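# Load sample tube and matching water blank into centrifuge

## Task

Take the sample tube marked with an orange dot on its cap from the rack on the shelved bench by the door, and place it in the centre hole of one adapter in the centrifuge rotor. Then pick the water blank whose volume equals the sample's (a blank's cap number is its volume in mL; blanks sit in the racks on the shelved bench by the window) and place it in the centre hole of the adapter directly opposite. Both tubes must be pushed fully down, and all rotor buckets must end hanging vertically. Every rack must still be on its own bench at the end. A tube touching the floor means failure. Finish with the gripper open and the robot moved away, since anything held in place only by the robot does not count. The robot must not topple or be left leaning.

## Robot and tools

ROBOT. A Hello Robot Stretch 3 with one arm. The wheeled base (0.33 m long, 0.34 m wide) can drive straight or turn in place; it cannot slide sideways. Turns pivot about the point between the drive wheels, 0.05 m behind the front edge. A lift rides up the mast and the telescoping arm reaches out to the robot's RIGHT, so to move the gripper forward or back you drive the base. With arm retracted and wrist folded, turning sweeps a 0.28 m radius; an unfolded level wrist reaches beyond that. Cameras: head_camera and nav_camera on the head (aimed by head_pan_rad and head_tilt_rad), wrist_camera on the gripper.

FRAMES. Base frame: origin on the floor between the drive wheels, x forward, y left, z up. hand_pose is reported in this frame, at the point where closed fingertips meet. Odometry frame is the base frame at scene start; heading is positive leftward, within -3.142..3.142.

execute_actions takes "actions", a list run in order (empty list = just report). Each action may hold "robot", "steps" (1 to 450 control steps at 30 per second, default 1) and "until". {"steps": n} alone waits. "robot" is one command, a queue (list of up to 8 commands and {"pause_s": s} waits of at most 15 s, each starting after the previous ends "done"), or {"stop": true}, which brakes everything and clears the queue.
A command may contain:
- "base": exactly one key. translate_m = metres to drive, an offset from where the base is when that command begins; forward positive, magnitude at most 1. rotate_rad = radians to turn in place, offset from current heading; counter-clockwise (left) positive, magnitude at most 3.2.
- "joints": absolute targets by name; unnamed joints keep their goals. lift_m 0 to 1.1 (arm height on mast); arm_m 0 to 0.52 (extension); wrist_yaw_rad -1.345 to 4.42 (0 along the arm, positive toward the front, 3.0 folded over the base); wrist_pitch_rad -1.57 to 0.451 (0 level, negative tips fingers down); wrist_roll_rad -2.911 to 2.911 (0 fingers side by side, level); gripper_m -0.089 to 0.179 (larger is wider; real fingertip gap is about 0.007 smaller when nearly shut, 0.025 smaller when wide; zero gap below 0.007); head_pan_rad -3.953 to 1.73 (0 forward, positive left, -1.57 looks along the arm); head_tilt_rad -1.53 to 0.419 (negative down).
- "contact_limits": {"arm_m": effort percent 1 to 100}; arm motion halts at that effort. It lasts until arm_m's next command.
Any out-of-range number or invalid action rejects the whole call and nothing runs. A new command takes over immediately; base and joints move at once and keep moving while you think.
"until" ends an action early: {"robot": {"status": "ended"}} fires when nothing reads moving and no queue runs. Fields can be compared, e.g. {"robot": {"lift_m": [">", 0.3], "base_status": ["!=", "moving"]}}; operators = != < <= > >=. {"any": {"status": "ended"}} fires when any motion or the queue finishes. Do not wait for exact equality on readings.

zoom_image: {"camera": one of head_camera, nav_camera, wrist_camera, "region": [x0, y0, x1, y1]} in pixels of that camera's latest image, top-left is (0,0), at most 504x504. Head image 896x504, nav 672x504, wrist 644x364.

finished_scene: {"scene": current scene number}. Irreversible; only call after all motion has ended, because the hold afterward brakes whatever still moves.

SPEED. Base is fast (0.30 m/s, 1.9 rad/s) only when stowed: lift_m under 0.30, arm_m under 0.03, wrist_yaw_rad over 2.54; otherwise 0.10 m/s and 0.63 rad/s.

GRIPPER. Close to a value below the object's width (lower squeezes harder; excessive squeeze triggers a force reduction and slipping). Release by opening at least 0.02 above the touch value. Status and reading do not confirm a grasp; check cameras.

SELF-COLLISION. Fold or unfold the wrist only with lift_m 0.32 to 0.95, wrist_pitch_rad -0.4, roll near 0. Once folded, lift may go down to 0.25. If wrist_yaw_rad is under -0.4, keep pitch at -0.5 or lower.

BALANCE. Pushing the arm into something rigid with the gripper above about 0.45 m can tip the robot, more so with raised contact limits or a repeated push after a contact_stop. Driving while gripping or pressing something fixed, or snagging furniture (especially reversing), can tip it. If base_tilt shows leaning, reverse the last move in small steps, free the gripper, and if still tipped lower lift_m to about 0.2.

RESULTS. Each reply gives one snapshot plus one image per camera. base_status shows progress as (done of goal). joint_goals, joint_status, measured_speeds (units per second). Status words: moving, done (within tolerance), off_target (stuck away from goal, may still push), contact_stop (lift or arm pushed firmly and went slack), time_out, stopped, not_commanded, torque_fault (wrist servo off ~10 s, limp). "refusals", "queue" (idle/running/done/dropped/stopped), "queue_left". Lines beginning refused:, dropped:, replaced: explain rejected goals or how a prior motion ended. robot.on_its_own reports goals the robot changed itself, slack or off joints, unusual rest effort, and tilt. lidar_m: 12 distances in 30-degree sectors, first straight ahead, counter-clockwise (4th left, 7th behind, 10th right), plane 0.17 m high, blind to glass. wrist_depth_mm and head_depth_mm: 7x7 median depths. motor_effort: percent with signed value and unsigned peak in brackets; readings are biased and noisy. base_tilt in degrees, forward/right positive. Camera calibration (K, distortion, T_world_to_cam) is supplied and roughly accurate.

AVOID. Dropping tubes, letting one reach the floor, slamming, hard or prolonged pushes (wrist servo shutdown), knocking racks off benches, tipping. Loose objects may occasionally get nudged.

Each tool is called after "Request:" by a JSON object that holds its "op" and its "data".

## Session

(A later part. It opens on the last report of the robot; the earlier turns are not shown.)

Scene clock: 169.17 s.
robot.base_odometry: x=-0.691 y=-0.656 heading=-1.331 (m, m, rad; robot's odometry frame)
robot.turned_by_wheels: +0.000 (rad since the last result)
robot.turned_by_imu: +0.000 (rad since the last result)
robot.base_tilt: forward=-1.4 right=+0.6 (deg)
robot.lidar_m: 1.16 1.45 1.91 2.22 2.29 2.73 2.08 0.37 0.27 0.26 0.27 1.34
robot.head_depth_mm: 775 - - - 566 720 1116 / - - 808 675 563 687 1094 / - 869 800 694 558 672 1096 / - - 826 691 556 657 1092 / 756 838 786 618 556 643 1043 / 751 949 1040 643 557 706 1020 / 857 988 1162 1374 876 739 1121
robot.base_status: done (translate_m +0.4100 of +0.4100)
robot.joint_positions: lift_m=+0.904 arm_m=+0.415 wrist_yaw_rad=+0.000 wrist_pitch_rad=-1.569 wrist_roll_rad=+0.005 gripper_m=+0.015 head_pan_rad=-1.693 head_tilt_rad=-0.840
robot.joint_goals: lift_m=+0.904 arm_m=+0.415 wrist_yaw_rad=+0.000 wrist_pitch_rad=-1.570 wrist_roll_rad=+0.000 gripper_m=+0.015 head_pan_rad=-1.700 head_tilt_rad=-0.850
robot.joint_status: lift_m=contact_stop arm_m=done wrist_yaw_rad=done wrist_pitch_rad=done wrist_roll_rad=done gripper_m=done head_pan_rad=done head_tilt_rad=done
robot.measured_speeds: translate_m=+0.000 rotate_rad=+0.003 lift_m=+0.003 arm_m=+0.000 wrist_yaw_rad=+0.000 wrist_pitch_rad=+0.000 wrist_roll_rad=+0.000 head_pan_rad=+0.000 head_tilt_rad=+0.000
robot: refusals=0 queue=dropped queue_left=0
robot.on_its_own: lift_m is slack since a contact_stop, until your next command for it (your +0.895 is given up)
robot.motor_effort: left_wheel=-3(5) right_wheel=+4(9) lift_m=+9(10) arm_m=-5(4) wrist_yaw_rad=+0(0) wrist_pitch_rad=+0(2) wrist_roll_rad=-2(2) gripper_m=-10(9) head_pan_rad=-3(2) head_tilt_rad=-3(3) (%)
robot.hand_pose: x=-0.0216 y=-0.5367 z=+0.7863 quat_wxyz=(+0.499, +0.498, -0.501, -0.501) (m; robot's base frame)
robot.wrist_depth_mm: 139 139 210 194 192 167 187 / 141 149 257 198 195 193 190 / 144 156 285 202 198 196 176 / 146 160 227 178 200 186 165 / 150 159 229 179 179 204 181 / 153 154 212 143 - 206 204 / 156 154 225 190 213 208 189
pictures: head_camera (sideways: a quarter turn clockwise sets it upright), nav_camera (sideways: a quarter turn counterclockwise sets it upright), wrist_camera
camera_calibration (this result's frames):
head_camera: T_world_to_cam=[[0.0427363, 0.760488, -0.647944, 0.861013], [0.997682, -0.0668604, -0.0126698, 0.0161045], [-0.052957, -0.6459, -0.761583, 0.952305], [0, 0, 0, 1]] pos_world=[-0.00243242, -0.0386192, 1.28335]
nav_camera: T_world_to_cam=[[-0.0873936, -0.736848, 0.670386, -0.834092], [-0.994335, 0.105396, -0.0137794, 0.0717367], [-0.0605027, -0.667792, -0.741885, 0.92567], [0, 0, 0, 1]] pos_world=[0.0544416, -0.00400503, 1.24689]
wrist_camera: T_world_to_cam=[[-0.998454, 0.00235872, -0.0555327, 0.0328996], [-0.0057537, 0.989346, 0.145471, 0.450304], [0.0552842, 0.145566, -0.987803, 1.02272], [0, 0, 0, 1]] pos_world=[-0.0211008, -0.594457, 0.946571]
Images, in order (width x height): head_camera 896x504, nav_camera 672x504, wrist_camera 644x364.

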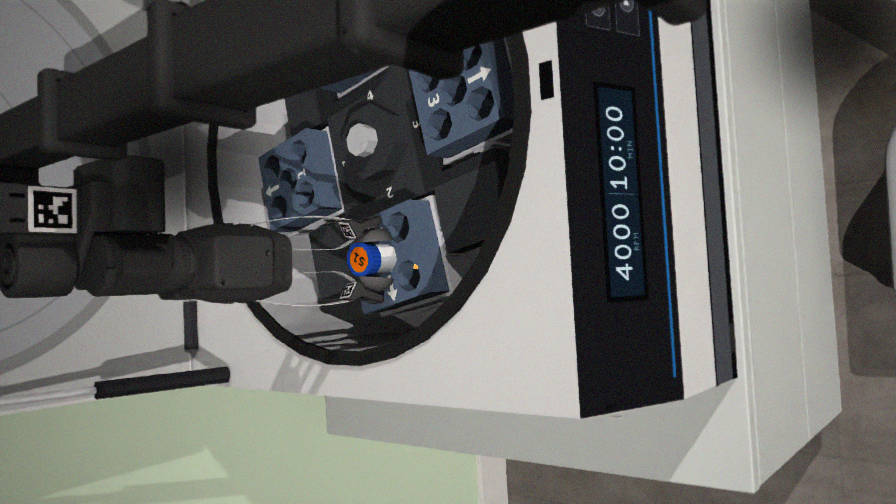

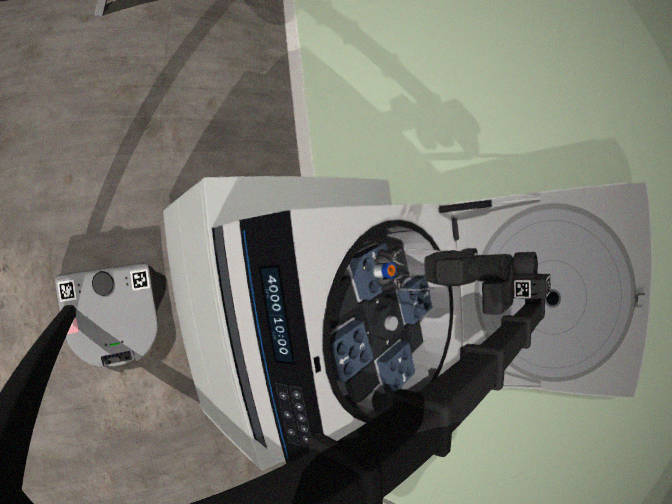

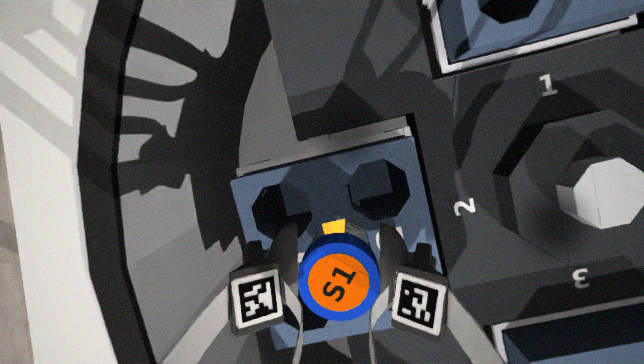

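Request:
{"op": "execute_actions", "data": {"actions": [{"robot":[{"joints":{"lift_m":0.912}},{"joints":{"gripper_m":0.07}},{"pause_s":1},{"joints":{"lift_m":0.99}},{"joints":{"gripper_m":0.0}},{"joints":{"lift_m":0.9}}],"steps":450,"until":{"robot":{"status":"ended"}}},{"robot":{"joints":{"lift_m":1.0,"gripper_m":0.08}},"steps":200,"until":{"robot":{"status":"ended"}}}]}}

Request:
{"op": "execute_actions", "data": {"actions": [{"robot":[{"joints":{"lift_m":1.09}},{"joints":{"arm_m":0,"head_pan_rad":-0.5,"head_tilt_rad":-0.4}},{"base":{"translate_m":0.5}}],"steps":450,"until":{"robot":{"status":"ended"}}}]}}

Scene clock: 183.20 s.
robot.base_odometry: x=-0.691 y=-0.656 heading=-1.330 (m, m, rad; robot's odometry frame)
robot.turned_by_wheels: +0.000 (rad since the last result)
robot.turned_by_imu: +0.016 (rad since the last result)
robot.base_tilt: forward=-1.2 right=+0.6 (deg)
robot.lidar_m: 1.16 1.76 1.91 2.21 2.30 2.74 2.08 0.37 0.27 0.26 0.27 1.36
robot.head_depth_mm: 805 860 784 697 565 690 1097 / 770 857 808 676 560 677 1099 / 772 858 799 698 557 666 1070 / - 850 822 691 556 657 1097 / 754 840 779 614 557 642 1055 / 815 975 1058 658 562 715 1030 / 859 988 1166 1385 1396 756 1124
robot.base_status: done (translate_m +0.4100 of +0.4100)
robot.joint_positions: lift_m=+0.999 arm_m=+0.415 wrist_yaw_rad=-0.001 wrist_pitch_rad=-1.566 wrist_roll_rad=+0.004 gripper_m=+0.080 head_pan_rad=-1.694 head_tilt_rad=-0.840
robot.joint_goals: lift_m=+1.000 arm_m=+0.415 wrist_yaw_rad=+0.000 wrist_pitch_rad=-1.570 wrist_roll_rad=+0.000 gripper_m=+0.080 head_pan_rad=-1.700 head_tilt_rad=-0.850
robot.joint_status: lift_m=done arm_m=done wrist_yaw_rad=done wrist_pitch_rad=done wrist_roll_rad=done gripper_m=done head_pan_rad=done head_tilt_rad=done
robot.measured_speeds: translate_m=+0.000 rotate_rad=+0.001 lift_m=+0.000 arm_m=+0.000 wrist_yaw_rad=+0.000 wrist_pitch_rad=+0.000 wrist_roll_rad=+0.000 head_pan_rad=+0.000 head_tilt_rad=+0.000
robot: refusals=0 queue=done queue_left=0
robot.motor_effort: left_wheel=+0(8) right_wheel=+2(18) lift_m=+32(35) arm_m=-3(4) wrist_yaw_rad=+1(2) wrist_pitch_rad=-2(7) wrist_roll_rad=-1(2) gripper_m=+0(83) head_pan_rad=-4(3) head_tilt_rad=-4(3) (%)
robot.hand_pose: x=-0.0216 y=-0.5371 z=+0.8818 quat_wxyz=(+0.500, +0.498, -0.502, -0.500) (m; robot's base frame)
robot.wrist_depth_mm: - 228 226 320 280 260 269 / - - 231 287 282 280 278 / - - 254 296 286 281 281 / - - 262 269 291 271 283 / - - 256 274 295 294 295 / - - 281 354 306 284 295 / - - 252 322 311 295 287
pictures: head_camera (sideways: a quarter turn clockwise sets it upright), nav_camera (sideways: a quarter turn counterclockwise sets it upright), wrist_camera
replaced: robot.lift_m: its motion had ended contact_stop
camera_calibration (this result's frames):
head_camera: T_world_to_cam=[[0.0434267, 0.760769, -0.647569, 0.86052], [0.997625, -0.0677083, -0.0126425, 0.0160692], [-0.0534638, -0.645482, -0.761902, 0.952724], [0, 0, 0, 1]] pos_world=[-0.00246436, -0.0386028, 1.28333]
nav_camera: T_world_to_cam=[[-0.0880651, -0.737101, 0.67002, -0.833611], [-0.994243, 0.106254, -0.0137877, 0.0717469], [-0.0610295, -0.667377, -0.742215, 0.926103], [0, 0, 0, 1]] pos_world=[0.0544415, -0.00401949, 1.24689]
wrist_camera: T_world_to_cam=[[-0.998454, 0.00226733, -0.055534, 0.0381875], [-0.00570168, 0.989718, 0.142919, 0.439295], [0.055287, 0.143015, -0.988175, 1.11612], [0, 0, 0, 1]] pos_world=[-0.0210736, -0.594487, 1.04226]
Images, in order (width x height): head_camera 896x504, nav_camera 672x504, wrist_camera 644x364.

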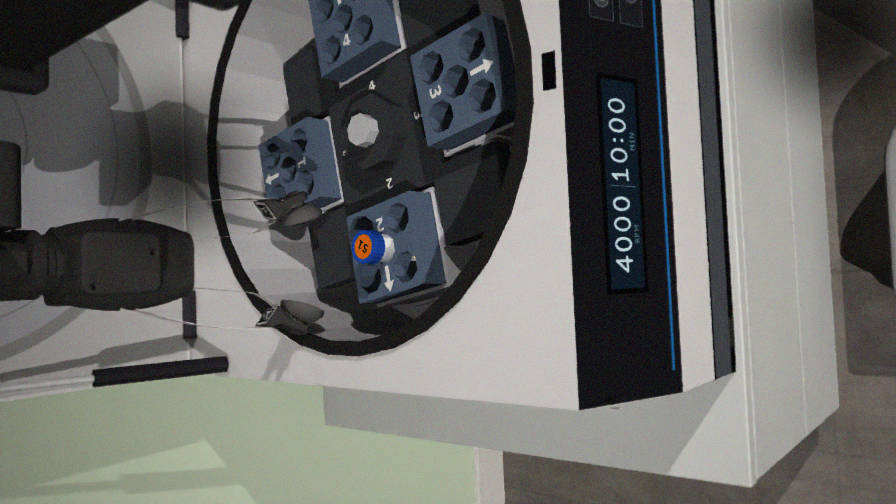

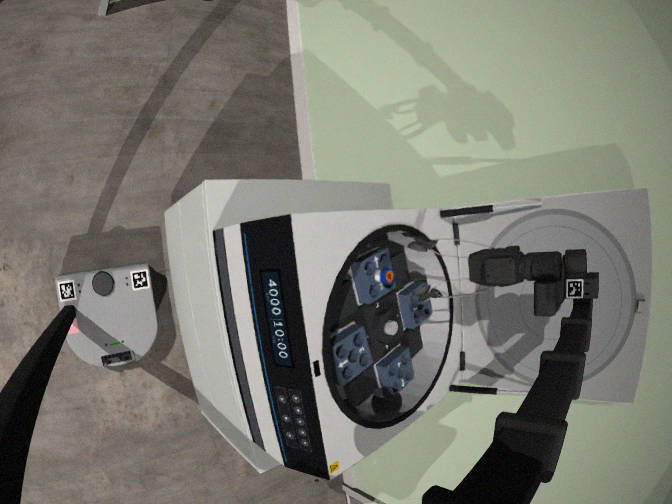

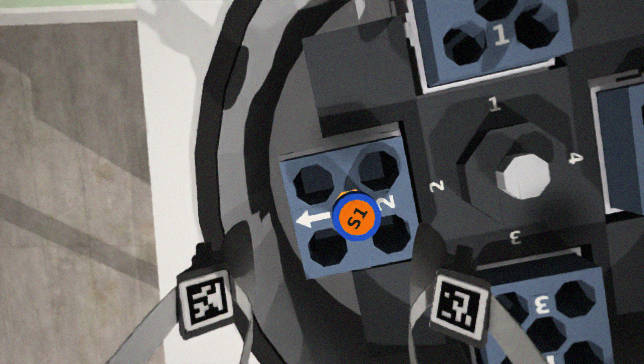

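Scene clock: 194.80 s.
robot.base_odometry: x=-0.572 y=-1.142 heading=-1.330 (m, m, rad; robot's odometry frame)
robot.turned_by_wheels: +0.000 (rad since the last result)
robot.turned_by_imu: +0.002 (rad since the last result)
robot.base_tilt: forward=-1.2 right=+0.7 (deg)
robot.lidar_m: 0.65 1.00 1.05 2.26 2.30 3.14 1.01 0.38 0.40 0.96 1.00 1.36
robot.head_depth_mm: 1199 1249 1313 1373 1437 1506 1413 / 1367 1438 1500 1590 1678 1679 1416 / 1441 1559 1670 1824 1950 1698 1398 / 1376 1487 1618 1765 1937 1694 1399 / 1307 1411 1539 1668 1820 1687 1387 / 1255 1349 1453 1583 1729 1695 1397 / 1214 1294 1385 1507 1636 1682 1382
robot.base_status: done (translate_m +0.5000 of +0.5000)
robot.joint_positions: lift_m=+1.089 arm_m=+0.000 wrist_yaw_rad=+0.000 wrist_pitch_rad=-1.566 wrist_roll_rad=+0.004 gripper_m=+0.080 head_pan_rad=-0.507 head_tilt_rad=-0.409
robot.joint_goals: lift_m=+1.090 arm_m=+0.000 wrist_yaw_rad=+0.000 wrist_pitch_rad=-1.570 wrist_roll_rad=+0.000 gripper_m=+0.080 head_pan_rad=-0.500 head_tilt_rad=-0.400
robot.joint_status: lift_m=done arm_m=done wrist_yaw_rad=done wrist_pitch_rad=done wrist_roll_rad=done gripper_m=done head_pan_rad=done head_tilt_rad=done
robot.measured_speeds: translate_m=+0.000 rotate_rad=+0.000 lift_m=+0.000 arm_m=+0.000 wrist_yaw_rad=+0.000 wrist_pitch_rad=+0.000 wrist_roll_rad=+0.000 head_pan_rad=+0.000 head_tilt_rad=+0.000
robot: refusals=0 queue=done queue_left=0
robot.motor_effort: left_wheel=-1(4) right_wheel=+1(6) lift_m=+32(34) arm_m=-5(5) wrist_yaw_rad=+0(1) wrist_pitch_rad=-2(2) wrist_roll_rad=-2(1) gripper_m=+0(0) head_pan_rad=+3(33) head_tilt_rad=+3(19) (%)
robot.hand_pose: x=-0.0216 y=-0.1224 z=+0.9718 quat_wxyz=(+0.500, +0.498, -0.502, -0.500) (m; robot's base frame)
robot.wrist_depth_mm: - - - - - 544 497 / - - - - - 566 540 / - - - - - - - / - - - - - - - / - - - - - - - / - - - - - - - / - - - - - - -
pictures: head_camera (sideways: a quarter turn clockwise sets it upright), nav_camera (sideways: a quarter turn counterclockwise sets it upright), wrist_camera
camera_calibration (this result's frames):
head_camera: T_world_to_cam=[[-0.391226, 0.159615, -0.906347, 1.20052], [0.445377, 0.894671, -0.0346894, 0.0481542], [0.805345, -0.417238, -0.421108, 0.504146], [0, 0, 0, 1]] pos_world=[0.0422152, -0.0243535, 1.30205]
nav_camera: T_world_to_cam=[[0.345798, -0.188385, 0.919203, -1.16112], [-0.46708, -0.884198, -0.00549869, 0.0577454], [0.813794, -0.42744, -0.393744, 0.46742], [0, 0, 0, 1]] pos_world=[0.0481013, 0.0321146, 1.25167]
wrist_camera: T_world_to_cam=[[-0.998456, 0.000889176, -0.055534, 0.0420453], [-0.00706777, 0.989709, 0.142919, 0.0159232], [0.0550896, 0.143091, -0.988175, 1.14575], [0, 0, 0, 1]] pos_world=[-0.0210261, -0.179744, 1.13226]
Images, in order (width x height): head_camera 896x504, nav_camera 672x504, wrist_camera 644x364.

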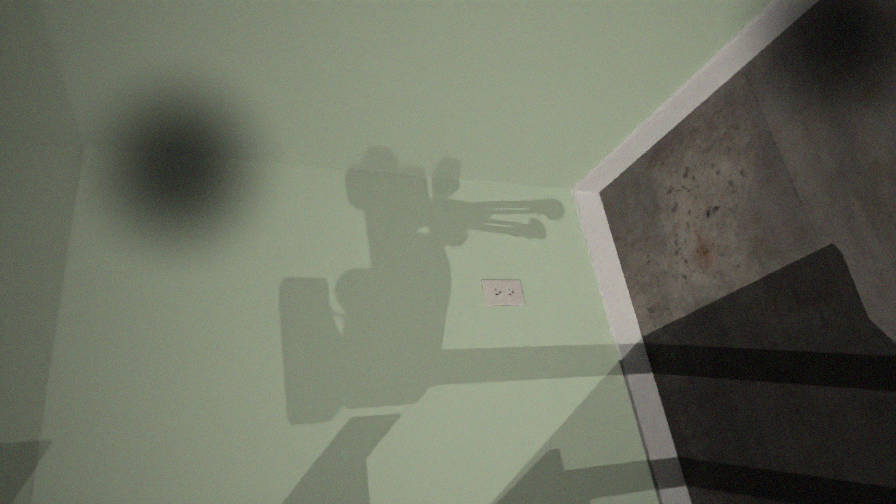

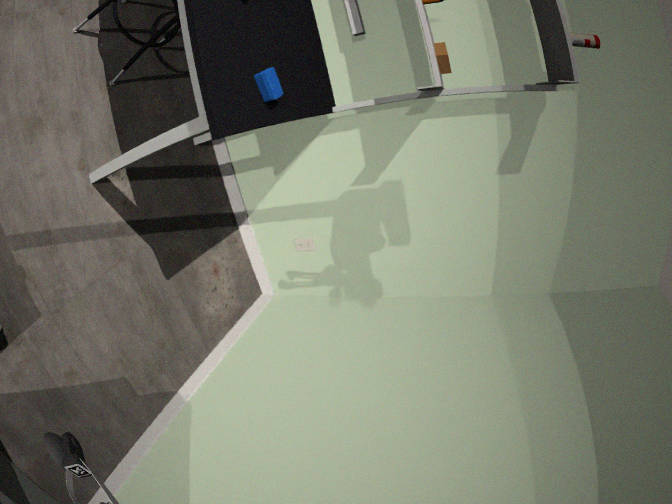

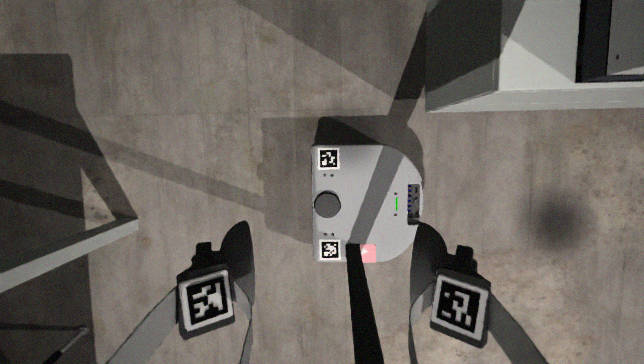

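Request:
{"op": "execute_actions", "data": {"actions": [{"robot":[{"base":{"translate_m":0.3}},{"base":{"rotate_rad":1.575},"joints":{"head_pan_rad":-1.1,"head_tilt_rad":-0.6}},{"base":{"translate_m":0.3}}],"steps":450,"until":{"robot":{"status":"ended"}}}]}}

Scene clock: 209.53 s.
robot.base_odometry: x=-0.209 y=-1.361 heading=+0.244 (m, m, rad; robot's odometry frame)
robot.turned_by_wheels: +1.575 (rad since the last result)
robot.turned_by_imu: +1.588 (rad since the last result)
robot.base_tilt: forward=-1.3 right=+0.7 (deg)
robot.lidar_m: 2.51 2.06 2.72 3.51 0.81 0.83 1.26 1.31 0.40 1.01 0.60 0.62
robot.head_depth_mm: 956 1037 1131 909 722 602 526 / 1015 1085 1169 902 701 601 1175 / 1062 1147 1205 900 659 599 1201 / 1133 1220 1200 899 676 625 1248 / 1192 1309 1191 892 715 1009 1244 / 1276 1432 1184 891 714 1425 1224 / 1351 1485 1183 889 754 1448 1240
robot.base_status: done (translate_m +0.3000 of +0.3000)
robot.joint_positions: lift_m=+1.089 arm_m=+0.000 wrist_yaw_rad=+0.000 wrist_pitch_rad=-1.566 wrist_roll_rad=+0.004 gripper_m=+0.080 head_pan_rad=-1.093 head_tilt_rad=-0.592
robot.joint_goals: lift_m=+1.090 arm_m=+0.000 wrist_yaw_rad=+0.000 wrist_pitch_rad=-1.570 wrist_roll_rad=+0.000 gripper_m=+0.080 head_pan_rad=-1.100 head_tilt_rad=-0.600
robot.joint_status: lift_m=done arm_m=done wrist_yaw_rad=done wrist_pitch_rad=done wrist_roll_rad=done gripper_m=done head_pan_rad=done head_tilt_rad=done
robot.measured_speeds: translate_m=+0.000 rotate_rad=+0.000 lift_m=+0.000 arm_m=+0.000 wrist_yaw_rad=+0.000 wrist_pitch_rad=+0.000 wrist_roll_rad=+0.000 head_pan_rad=+0.000 head_tilt_rad=+0.000
robot: refusals=0 queue=done queue_left=0
robot.motor_effort: left_wheel=-2(6) right_wheel=+3(8) lift_m=+32(31) arm_m=-5(4) wrist_yaw_rad=+0(1) wrist_pitch_rad=-2(2) wrist_roll_rad=-1(1) gripper_m=+0(0) head_pan_rad=-3(32) head_tilt_rad=-3(14) (%)
robot.hand_pose: x=-0.0216 y=-0.1224 z=+0.9718 quat_wxyz=(+0.500, +0.498, -0.502, -0.500) (m; robot's base frame)
robot.wrist_depth_mm: - - - - 744 - - / - - - - - - - / - - - - - - - / - - - - - - - / - - - - - - - / - - - - - - - / - - - - - - -
pictures: head_camera (sideways: a quarter turn clockwise sets it upright), nav_camera (sideways: a quarter turn counterclockwise sets it upright), wrist_camera
camera_calibration (this result's frames):
head_camera: T_world_to_cam=[[-0.310603, 0.490146, -0.814421, 1.08014], [0.863276, 0.504069, -0.0258693, 0.0341149], [0.397845, -0.711105, -0.579697, 0.712977], [0, 0, 0, 1]] pos_world=[0.02239, -0.0396212, 1.29388]
nav_camera: T_world_to_cam=[[0.258123, -0.491465, 0.831766, -1.04654], [-0.878757, -0.47718, -0.00924574, 0.0651331], [0.401446, -0.728534, -0.555049, 0.679822], [0, 0, 0, 1]] pos_world=[0.0544602, 0.0120149, 1.24841]
wrist_camera: T_world_to_cam=[[-0.998456, 0.000889167, -0.055534, 0.0420453], [-0.00706777, 0.989709, 0.142919, 0.0159262], [0.0550896, 0.143091, -0.988175, 1.14575], [0, 0, 0, 1]] pos_world=[-0.0210261, -0.179747, 1.13226]
Images, in order (width x height): head_camera 896x504, nav_camera 672x504, wrist_camera 644x364.

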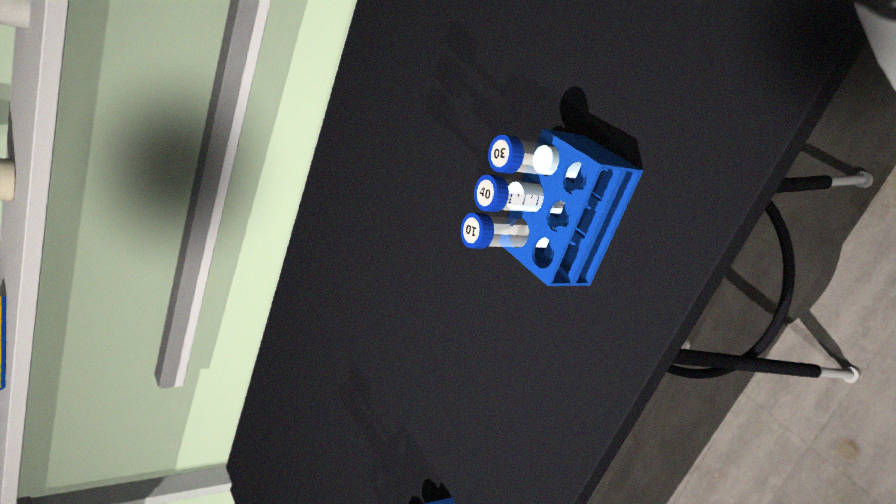

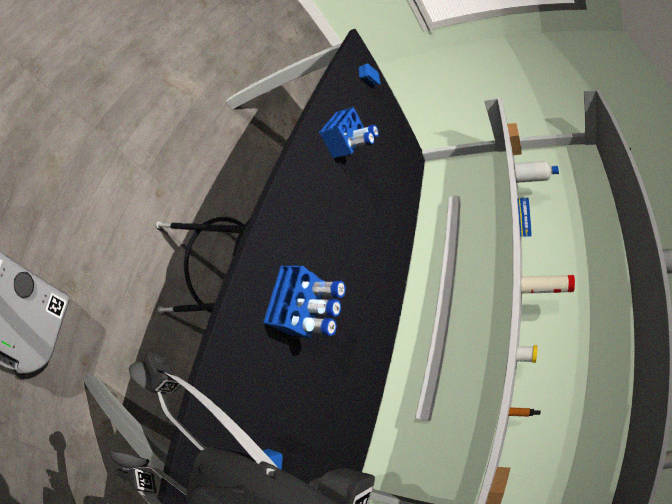

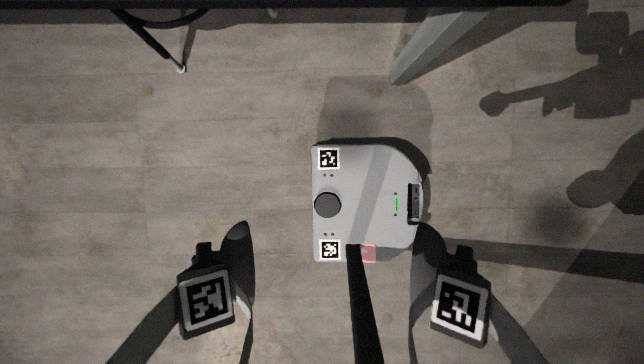

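Request:
{"op": "execute_actions", "data": {"actions": [{"robot":[{"base":{"translate_m":0.28},"joints":{"wrist_roll_rad":1.57,"gripper_m":0.085}},{"joints":{"arm_m":0.385}},{"joints":{"lift_m":1.02}}],"steps":450,"until":{"robot":{"status":"ended"}}}]}}

Scene clock: 225.60 s.
robot.base_odometry: x=+0.062 y=-1.293 heading=+0.244 (m, m, rad; robot's odometry frame)
robot.turned_by_wheels: +0.000 (rad since the last result)
robot.turned_by_imu: +0.002 (rad since the last result)
robot.base_tilt: forward=-1.3 right=+0.6 (deg)
robot.lidar_m: 2.22 1.80 2.31 2.87 1.19 1.02 1.54 0.59 1.05 0.58 0.46 0.99
robot.head_depth_mm: 966 1033 1130 910 723 603 537 / 1014 1087 1167 901 722 601 1179 / 1069 1148 1203 899 721 599 1203 / 1134 1233 1201 897 718 630 1252 / 1197 1329 1194 895 716 1361 1252 / 1232 1394 1185 790 695 1446 1242 / 1350 1535 1179 886 753 1447 1238
robot.base_status: done (translate_m +0.2800 of +0.2800)
robot.joint_positions: lift_m=+1.021 arm_m=+0.385 wrist_yaw_rad=+0.000 wrist_pitch_rad=-1.566 wrist_roll_rad=+1.565 gripper_m=+0.085 head_pan_rad=-1.093 head_tilt_rad=-0.593
robot.joint_goals: lift_m=+1.020 arm_m=+0.385 wrist_yaw_rad=+0.000 wrist_pitch_rad=-1.570 wrist_roll_rad=+1.570 gripper_m=+0.085 head_pan_rad=-1.100 head_tilt_rad=-0.600
robot.joint_status: lift_m=done arm_m=done wrist_yaw_rad=done wrist_pitch_rad=done wrist_roll_rad=done gripper_m=done head_pan_rad=done head_tilt_rad=done
robot.measured_speeds: translate_m=+0.000 rotate_rad=+0.000 lift_m=+0.000 arm_m=+0.000 wrist_yaw_rad=+0.000 wrist_pitch_rad=+0.000 wrist_roll_rad=+0.000 head_pan_rad=+0.000 head_tilt_rad=+0.000
robot: refusals=0 queue=done queue_left=0
robot.motor_effort: left_wheel=-2(3) right_wheel=+3(8) lift_m=+11(31) arm_m=+4(4) wrist_yaw_rad=+0(0) wrist_pitch_rad=-2(2) wrist_roll_rad=+2(3) gripper_m=+0(34) head_pan_rad=-4(3) head_tilt_rad=-2(3) (%)
robot.hand_pose: x=-0.0215 y=-0.5064 z=+0.9029 quat_wxyz=(+0.002, +0.002, -0.708, -0.706) (m; robot's base frame)
robot.wrist_depth_mm: 295 289 287 283 277 276 965 / 303 298 292 287 282 280 958 / 310 303 299 237 234 287 - / 315 309 306 181 239 292 - / 321 317 311 271 297 299 - / 329 322 318 313 312 305 - / 336 331 325 320 315 312 -
pictures: head_camera (sideways: a quarter turn clockwise sets it upright), nav_camera (sideways: a quarter turn counterclockwise sets it upright), wrist_camera
camera_calibration (this result's frames):
head_camera: T_world_to_cam=[[-0.310623, 0.490405, -0.814258, 1.07993], [0.86336, 0.503925, -0.025855, 0.0340957], [0.397646, -0.71103, -0.579927, 0.713277], [0, 0, 0, 1]] pos_world=[0.022382, -0.039622, 1.29387]
nav_camera: T_world_to_cam=[[0.258145, -0.491719, 0.831609, -1.04634], [-0.878842, -0.477024, -0.00925128, 0.0651408], [0.401247, -0.728465, -0.555284, 0.680129], [0, 0, 0, 1]] pos_world=[0.0544554, 0.0120198, 1.24841]
wrist_camera: T_world_to_cam=[[-0.00837612, 0.998154, -0.0601526, 0.569183], [0.989157, 0.0170908, 0.145862, -0.0679197], [0.146621, -0.0582787, -0.987474, 1.032], [0, 0, 0, 1]] pos_world=[-0.0793617, -0.506828, 1.06322]
Images, in order (width x height): head_camera 896x504, nav_camera 672x504, wrist_camera 644x364.

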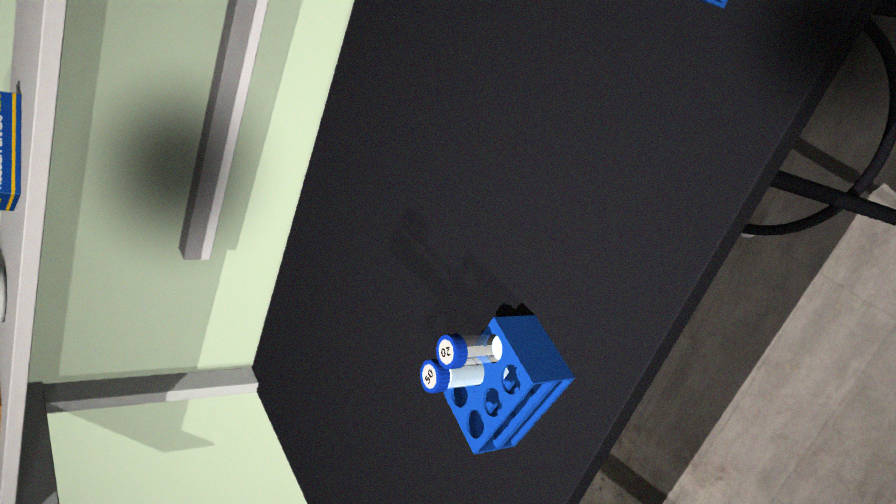

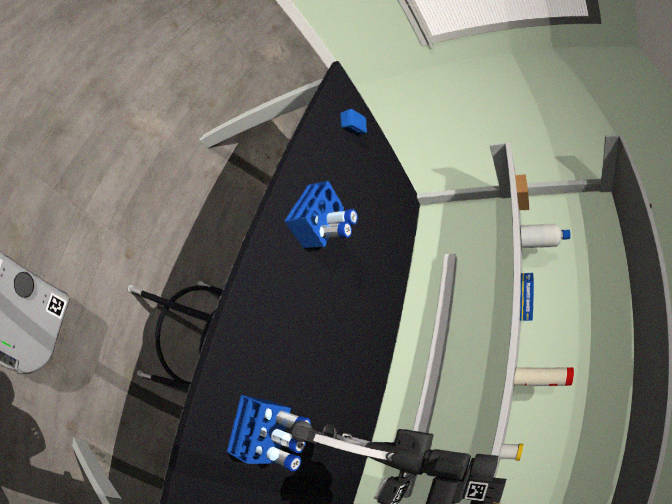

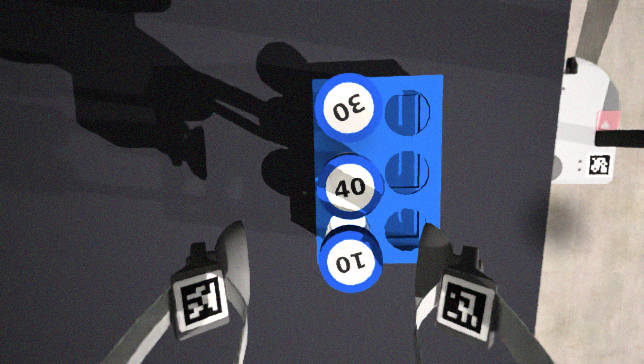

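Request:
{"op": "execute_actions", "data": {"actions": [{"robot":[{"base":{"translate_m":0.009},"joints":{"arm_m":0.38}},{"joints":{"lift_m":0.982}}],"steps":450,"until":{"robot":{"status":"ended"}}}]}}

Scene clock: 232.23 s.
robot.base_odometry: x=+0.071 y=-1.291 heading=+0.244 (m, m, rad; robot's odometry frame)
robot.turned_by_wheels: +0.000 (rad since the last result)
robot.turned_by_imu: +0.001 (rad since the last result)
robot.base_tilt: forward=-1.2 right=+0.5 (deg)
robot.lidar_m: 2.22 1.79 2.32 2.86 1.20 1.04 1.55 0.60 1.05 0.58 0.46 0.98
robot.head_depth_mm: 966 1037 1136 904 725 603 537 / 1013 1084 1177 903 723 599 1185 / 1068 1145 1197 900 720 599 1199 / 1131 1232 1194 894 717 628 1252 / 1196 1338 1188 897 707 1359 1252 / 1217 1405 1181 796 713 1450 1239 / 1340 1538 1176 892 755 1453 1243
robot.base_status: done (translate_m +0.0090 of +0.0090)
robot.joint_positions: lift_m=+0.983 arm_m=+0.380 wrist_yaw_rad=+0.000 wrist_pitch_rad=-1.566 wrist_roll_rad=+1.565 gripper_m=+0.085 head_pan_rad=-1.093 head_tilt_rad=-0.593
robot.joint_goals: lift_m=+0.982 arm_m=+0.380 wrist_yaw_rad=+0.000 wrist_pitch_rad=-1.570 wrist_roll_rad=+1.570 gripper_m=+0.085 head_pan_rad=-1.100 head_tilt_rad=-0.600
robot.joint_status: lift_m=done arm_m=done wrist_yaw_rad=done wrist_pitch_rad=done wrist_roll_rad=done gripper_m=done head_pan_rad=done head_tilt_rad=done
robot.measured_speeds: translate_m=+0.000 rotate_rad=+0.000 lift_m=+0.000 arm_m=+0.000 wrist_yaw_rad=+0.000 wrist_pitch_rad=+0.000 wrist_roll_rad=+0.000 head_pan_rad=+0.000 head_tilt_rad=+0.000
robot: refusals=0 queue=done queue_left=0
robot.motor_effort: left_wheel=-2(3) right_wheel=+3(9) lift_m=+11(9) arm_m=-5(5) wrist_yaw_rad=+0(0) wrist_pitch_rad=-2(2) wrist_roll_rad=+2(2) gripper_m=+0(0) head_pan_rad=-4(4) head_tilt_rad=-2(2) (%)
robot.hand_pose: x=-0.0215 y=-0.5021 z=+0.8649 quat_wxyz=(+0.002, +0.002, -0.708, -0.706) (m; robot's base frame)
robot.wrist_depth_mm: 259 255 251 245 244 239 912 / 262 259 256 136 192 245 245 / 267 265 260 198 196 250 246 / 275 270 267 142 201 255 984 / 281 276 271 205 234 260 - / 286 283 278 147 269 263 - / 295 290 284 280 276 273 -
pictures: head_camera (sideways: a quarter turn clockwise sets it upright), nav_camera (sideways: a quarter turn counterclockwise sets it upright), wrist_camera
camera_calibration (this result's frames):
head_camera: T_world_to_cam=[[-0.310623, 0.490405, -0.814258, 1.07993], [0.86336, 0.503925, -0.025855, 0.0340957], [0.397646, -0.71103, -0.579927, 0.713277], [0, 0, 0, 1]] pos_world=[0.022382, -0.039622, 1.29387]
nav_camera: T_world_to_cam=[[0.258145, -0.491719, 0.831609, -1.04634], [-0.878842, -0.477024, -0.00925128, 0.0651408], [0.401247, -0.728465, -0.555284, 0.680129], [0, 0, 0, 1]] pos_world=[0.0544554, 0.0120198, 1.24841]
wrist_camera: T_world_to_cam=[[-0.00837635, 0.998154, -0.0601528, 0.562582], [0.989157, 0.0170911, 0.145862, -0.0624515], [0.146621, -0.0582787, -0.987474, 0.99473], [0, 0, 0, 1]] pos_world=[-0.0793617, -0.502505, 1.02522]
Images, in order (width x height): head_camera 896x504, nav_camera 672x504, wrist_camera 644x364.

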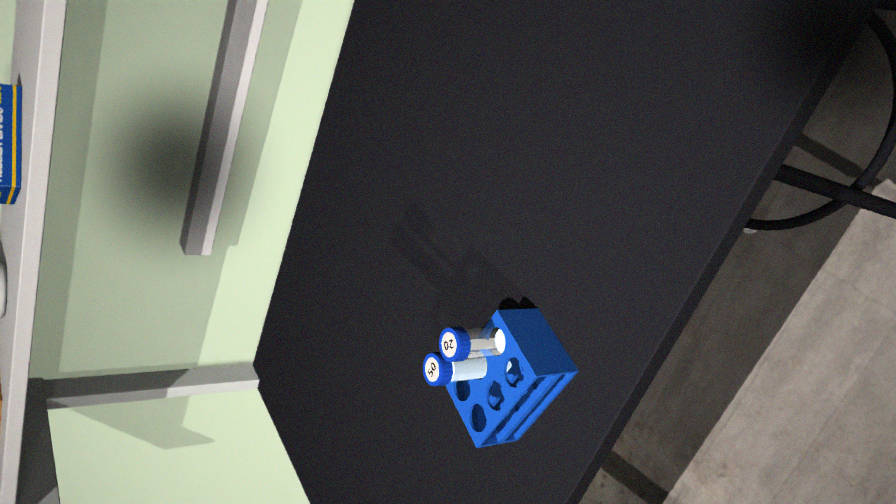

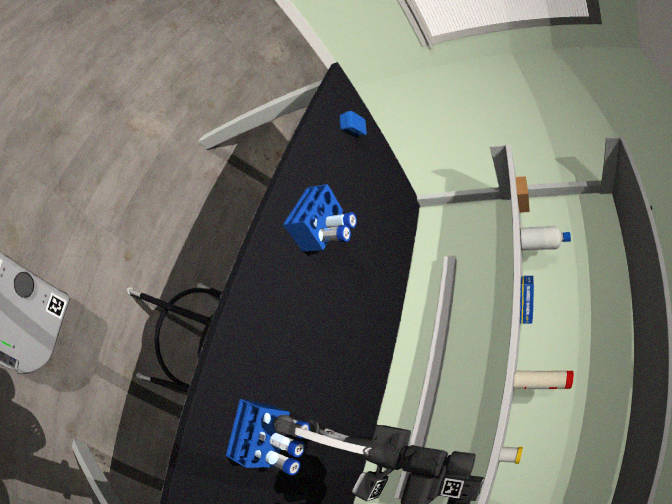

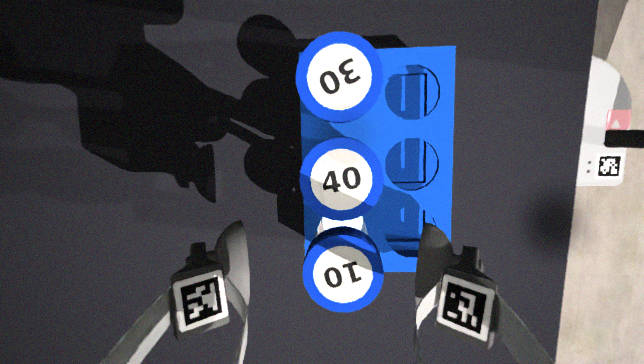

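Request:
{"op": "execute_actions", "data": {"actions": [{"robot":[{"joints":{"gripper_m":0.015}},{"pause_s":1},{"joints":{"lift_m":1.09}},{"joints":{"arm_m":0,"wrist_roll_rad":0}},{"base":{"translate_m":-0.589},"joints":{"head_pan_rad":-1.4,"head_tilt_rad":-0.85}},{"base":{"rotate_rad":-1.575}}],"steps":450,"until":{"robot":{"arm_m":["<",0.01]}}},{"steps":450,"until":{"robot":{"status":"ended"}}}]}}

Request:
{"op": "execute_actions", "data": {"actions": [{"robot":[{"base":{"translate_m":-1.0}},{"base":{"translate_m":-0.06},"joints":{"arm_m":0.495}},{"joints":{"lift_m":1.0}}],"steps":450,"until":{"robot":{"status":"ended"}}},{"steps":200,"until":{"robot":{"status":"ended"}}}]}}

Scene clock: 256.57 s.
robot.base_odometry: x=-0.500 y=-1.433 heading=-1.330 (m, m, rad; robot's odometry frame)
robot.turned_by_wheels: -1.575 (rad since the last result)
robot.turned_by_imu: -1.582 (rad since the last result)
robot.base_tilt: forward=-1.2 right=+0.6 (deg)
robot.lidar_m: 0.35 0.36 0.87 1.54 2.36 3.14 1.01 0.64 0.83 0.96 0.99 1.19
robot.head_depth_mm: 829 947 - - - - 1119 / 849 977 1126 1418 - - 1115 / 872 1007 1177 1446 1473 1300 1112 / 889 1026 1224 1500 1446 1274 1142 / 908 1058 1266 1551 1450 1278 1145 / 934 1086 1309 1581 1443 1280 1143 / 957 1118 1356 1607 1449 1273 1145
robot.base_status: done (rotate_rad -1.5749 of -1.5750)
robot.joint_positions: lift_m=+1.089 arm_m=+0.000 wrist_yaw_rad=+0.000 wrist_pitch_rad=-1.566 wrist_roll_rad=+0.005 gripper_m=+0.015 head_pan_rad=-1.393 head_tilt_rad=-0.839
robot.joint_goals: lift_m=+1.090 arm_m=+0.000 wrist_yaw_rad=+0.000 wrist_pitch_rad=-1.570 wrist_roll_rad=+0.000 gripper_m=+0.015 head_pan_rad=-1.400 head_tilt_rad=-0.850
robot.joint_status: lift_m=done arm_m=done wrist_yaw_rad=done wrist_pitch_rad=done wrist_roll_rad=done gripper_m=done head_pan_rad=done head_tilt_rad=done
robot.measured_speeds: translate_m=+0.000 rotate_rad=+0.000 lift_m=+0.000 arm_m=+0.000 wrist_yaw_rad=+0.000 wrist_pitch_rad=+0.000 wrist_roll_rad=+0.000 head_pan_rad=+0.000 head_tilt_rad=+0.000
robot: refusals=0 queue=done queue_left=0
robot.motor_effort: left_wheel=+2(7) right_wheel=-2(7) lift_m=+32(33) arm_m=-5(5) wrist_yaw_rad=+0(1) wrist_pitch_rad=-1(2) wrist_roll_rad=-2(2) gripper_m=-8(83) head_pan_rad=-4(20) head_tilt_rad=-4(16) (%)
robot.hand_pose: x=-0.0216 y=-0.1224 z=+0.9718 quat_wxyz=(+0.500, +0.498, -0.502, -0.500) (m; robot's base frame)
robot.wrist_depth_mm: - - - - - - 725 / - - - - - - 744 / - - - - - - - / - - - - - - - / - - - 230 - - - / - 731 - 145 - - - / 486 - - - - - -
pictures: head_camera (sideways: a quarter turn clockwise sets it upright), nav_camera (sideways: a quarter turn counterclockwise sets it upright), wrist_camera
camera_calibration (this result's frames):
head_camera: T_world_to_cam=[[-0.183926, 0.73872, -0.648432, 0.863032], [0.972855, 0.231069, -0.0127054, 0.0163023], [0.140446, -0.633167, -0.761167, 0.950584], [0, 0, 0, 1]] pos_world=[0.0093682, -0.0394271, 1.28338]
nav_camera: T_world_to_cam=[[0.134274, -0.729325, 0.670862, -0.836065], [-0.981047, -0.193283, -0.0137686, 0.0716416], [0.139708, -0.656298, -0.741454, 0.923888], [0, 0, 0, 1]] pos_world=[0.0534711, 0.0104306, 1.24689]
wrist_camera: T_world_to_cam=[[-0.998454, 0.00223524, -0.0555392, 0.0422146], [-0.00573419, 0.989718, 0.142918, 0.0159519], [0.0552876, 0.143016, -0.988175, 1.14575], [0, 0, 0, 1]] pos_world=[-0.0211049, -0.179742, 1.13226]
Images, in order (width x height): head_camera 896x504, nav_camera 672x504, wrist_camera 644x364.

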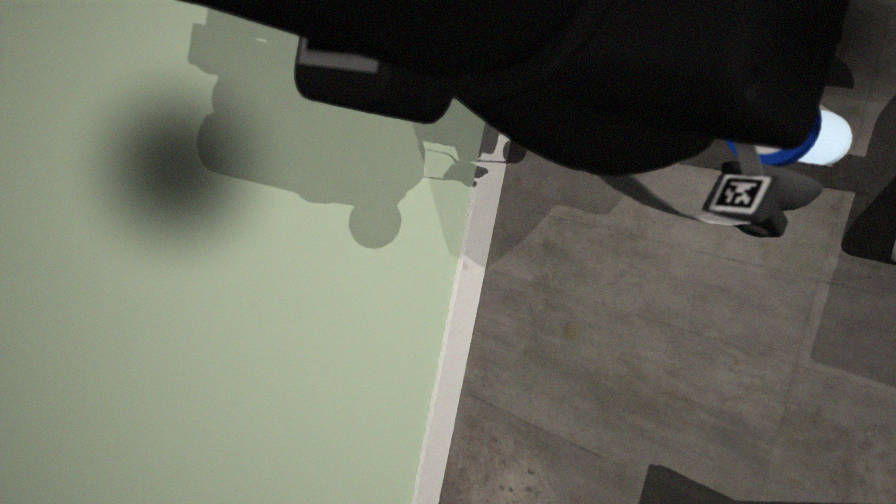

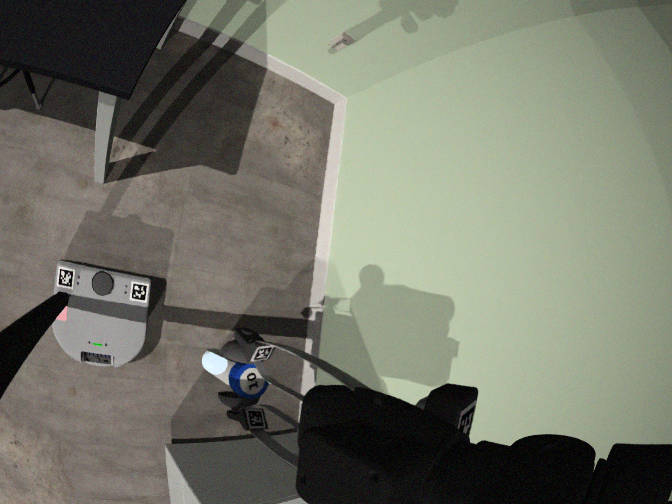

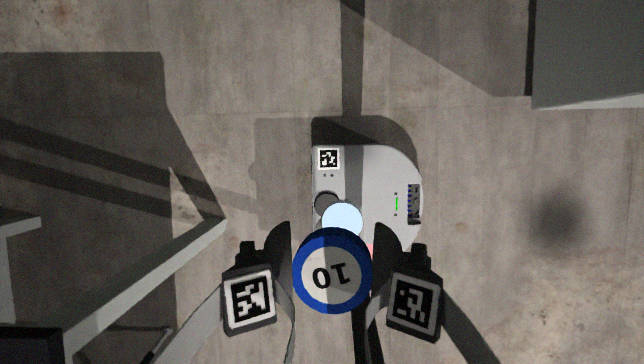

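Scene clock: 273.73 s.
robot.base_odometry: x=-0.753 y=-0.404 heading=-1.330 (m, m, rad; robot's odometry frame)
robot.turned_by_wheels: +0.000 (rad since the last result)
robot.turned_by_imu: +0.003 (rad since the last result)
robot.base_tilt: forward=-1.3 right=+0.7 (deg)
robot.lidar_m: 1.42 1.67 2.09 2.21 2.29 2.53 1.82 0.37 0.27 0.26 0.27 0.37
robot.head_depth_mm: - 837 770 724 539 563 797 / 744 836 806 697 543 583 877 / 763 860 808 681 549 622 977 / 780 865 799 683 557 668 1096 / 797 872 821 697 568 717 1113 / 909 1026 780 625 585 753 1125 / 967 1128 766 616 604 827 1139
robot.base_status: done (translate_m -0.0600 of -0.0600)
robot.joint_positions: lift_m=+1.001 arm_m=+0.495 wrist_yaw_rad=+0.000 wrist_pitch_rad=-1.566 wrist_roll_rad=+0.005 gripper_m=+0.015 head_pan_rad=-1.393 head_tilt_rad=-0.840
robot.joint_goals: lift_m=+1.000 arm_m=+0.495 wrist_yaw_rad=+0.000 wrist_pitch_rad=-1.570 wrist_roll_rad=+0.000 gripper_m=+0.015 head_pan_rad=-1.400 head_tilt_rad=-0.850
robot.joint_status: lift_m=done arm_m=done wrist_yaw_rad=done wrist_pitch_rad=done wrist_roll_rad=done gripper_m=done head_pan_rad=done head_tilt_rad=done
robot.measured_speeds: translate_m=+0.000 rotate_rad=+0.000 lift_m=+0.000 arm_m=+0.000 wrist_yaw_rad=+0.000 wrist_pitch_rad=+0.000 wrist_roll_rad=+0.000 head_pan_rad=+0.000 head_tilt_rad=+0.000
robot: refusals=0 queue=done queue_left=0
robot.motor_effort: left_wheel=+2(4) right_wheel=-2(7) lift_m=+11(34) arm_m=+4(5) wrist_yaw_rad=+0(0) wrist_pitch_rad=-1(1) wrist_roll_rad=-2(2) gripper_m=-8(8) head_pan_rad=-3(3) head_tilt_rad=-3(3) (%)
robot.hand_pose: x=-0.0216 y=-0.6167 z=+0.8829 quat_wxyz=(+0.500, +0.498, -0.502, -0.501) (m; robot's base frame)
robot.wrist_depth_mm: 269 307 320 242 220 217 905 / 311 269 293 351 223 222 964 / 305 274 295 295 289 226 985 / 309 304 302 296 323 229 - / 310 310 303 230 319 234 - / 291 309 282 145 - 239 - / 299 321 316 314 321 241 -
pictures: head_camera (sideways: a quarter turn clockwise sets it upright), nav_camera (sideways: a quarter turn counterclockwise sets it upright), wrist_camera
camera_calibration (this result's frames):
head_camera: T_world_to_cam=[[-0.183838, 0.738955, -0.648189, 0.862715], [0.972893, 0.230908, -0.0126877, 0.0162791], [0.140296, -0.632951, -0.761374, 0.950854], [0, 0, 0, 1]] pos_world=[0.00936047, -0.0394219, 1.28336]
nav_camera: T_world_to_cam=[[0.134188, -0.729558, 0.670626, -0.835756], [-0.98108, -0.193112, -0.013774, 0.0716488], [0.139555, -0.656089, -0.741668, 0.924167], [0, 0, 0, 1]] pos_world=[0.0534697, 0.0104399, 1.24689]
wrist_camera: T_world_to_cam=[[-0.998453, 0.00255268, -0.0555392, 0.0385861], [-0.00541952, 0.98972, 0.142918, 0.517865], [0.0553331, 0.142998, -0.988175, 1.1286], [0, 0, 0, 1]] pos_world=[-0.0211158, -0.674027, 1.04338]
Images, in order (width x height): head_camera 896x504, nav_camera 672x504, wrist_camera 644x364.

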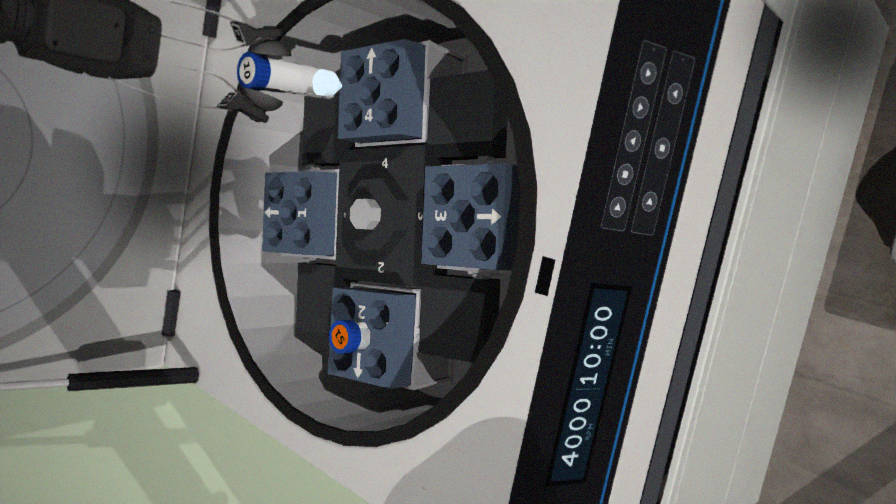

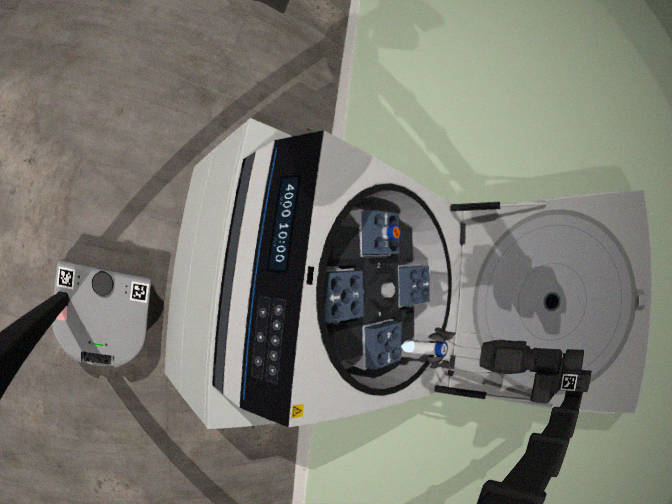

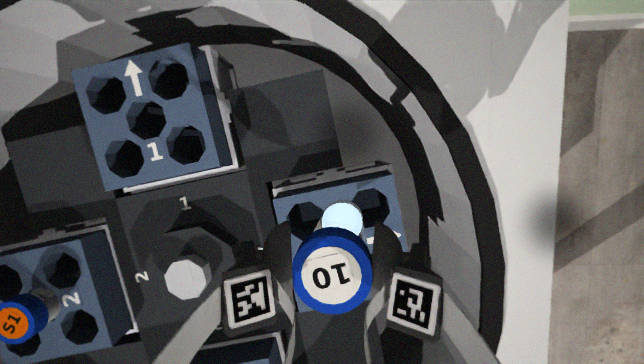

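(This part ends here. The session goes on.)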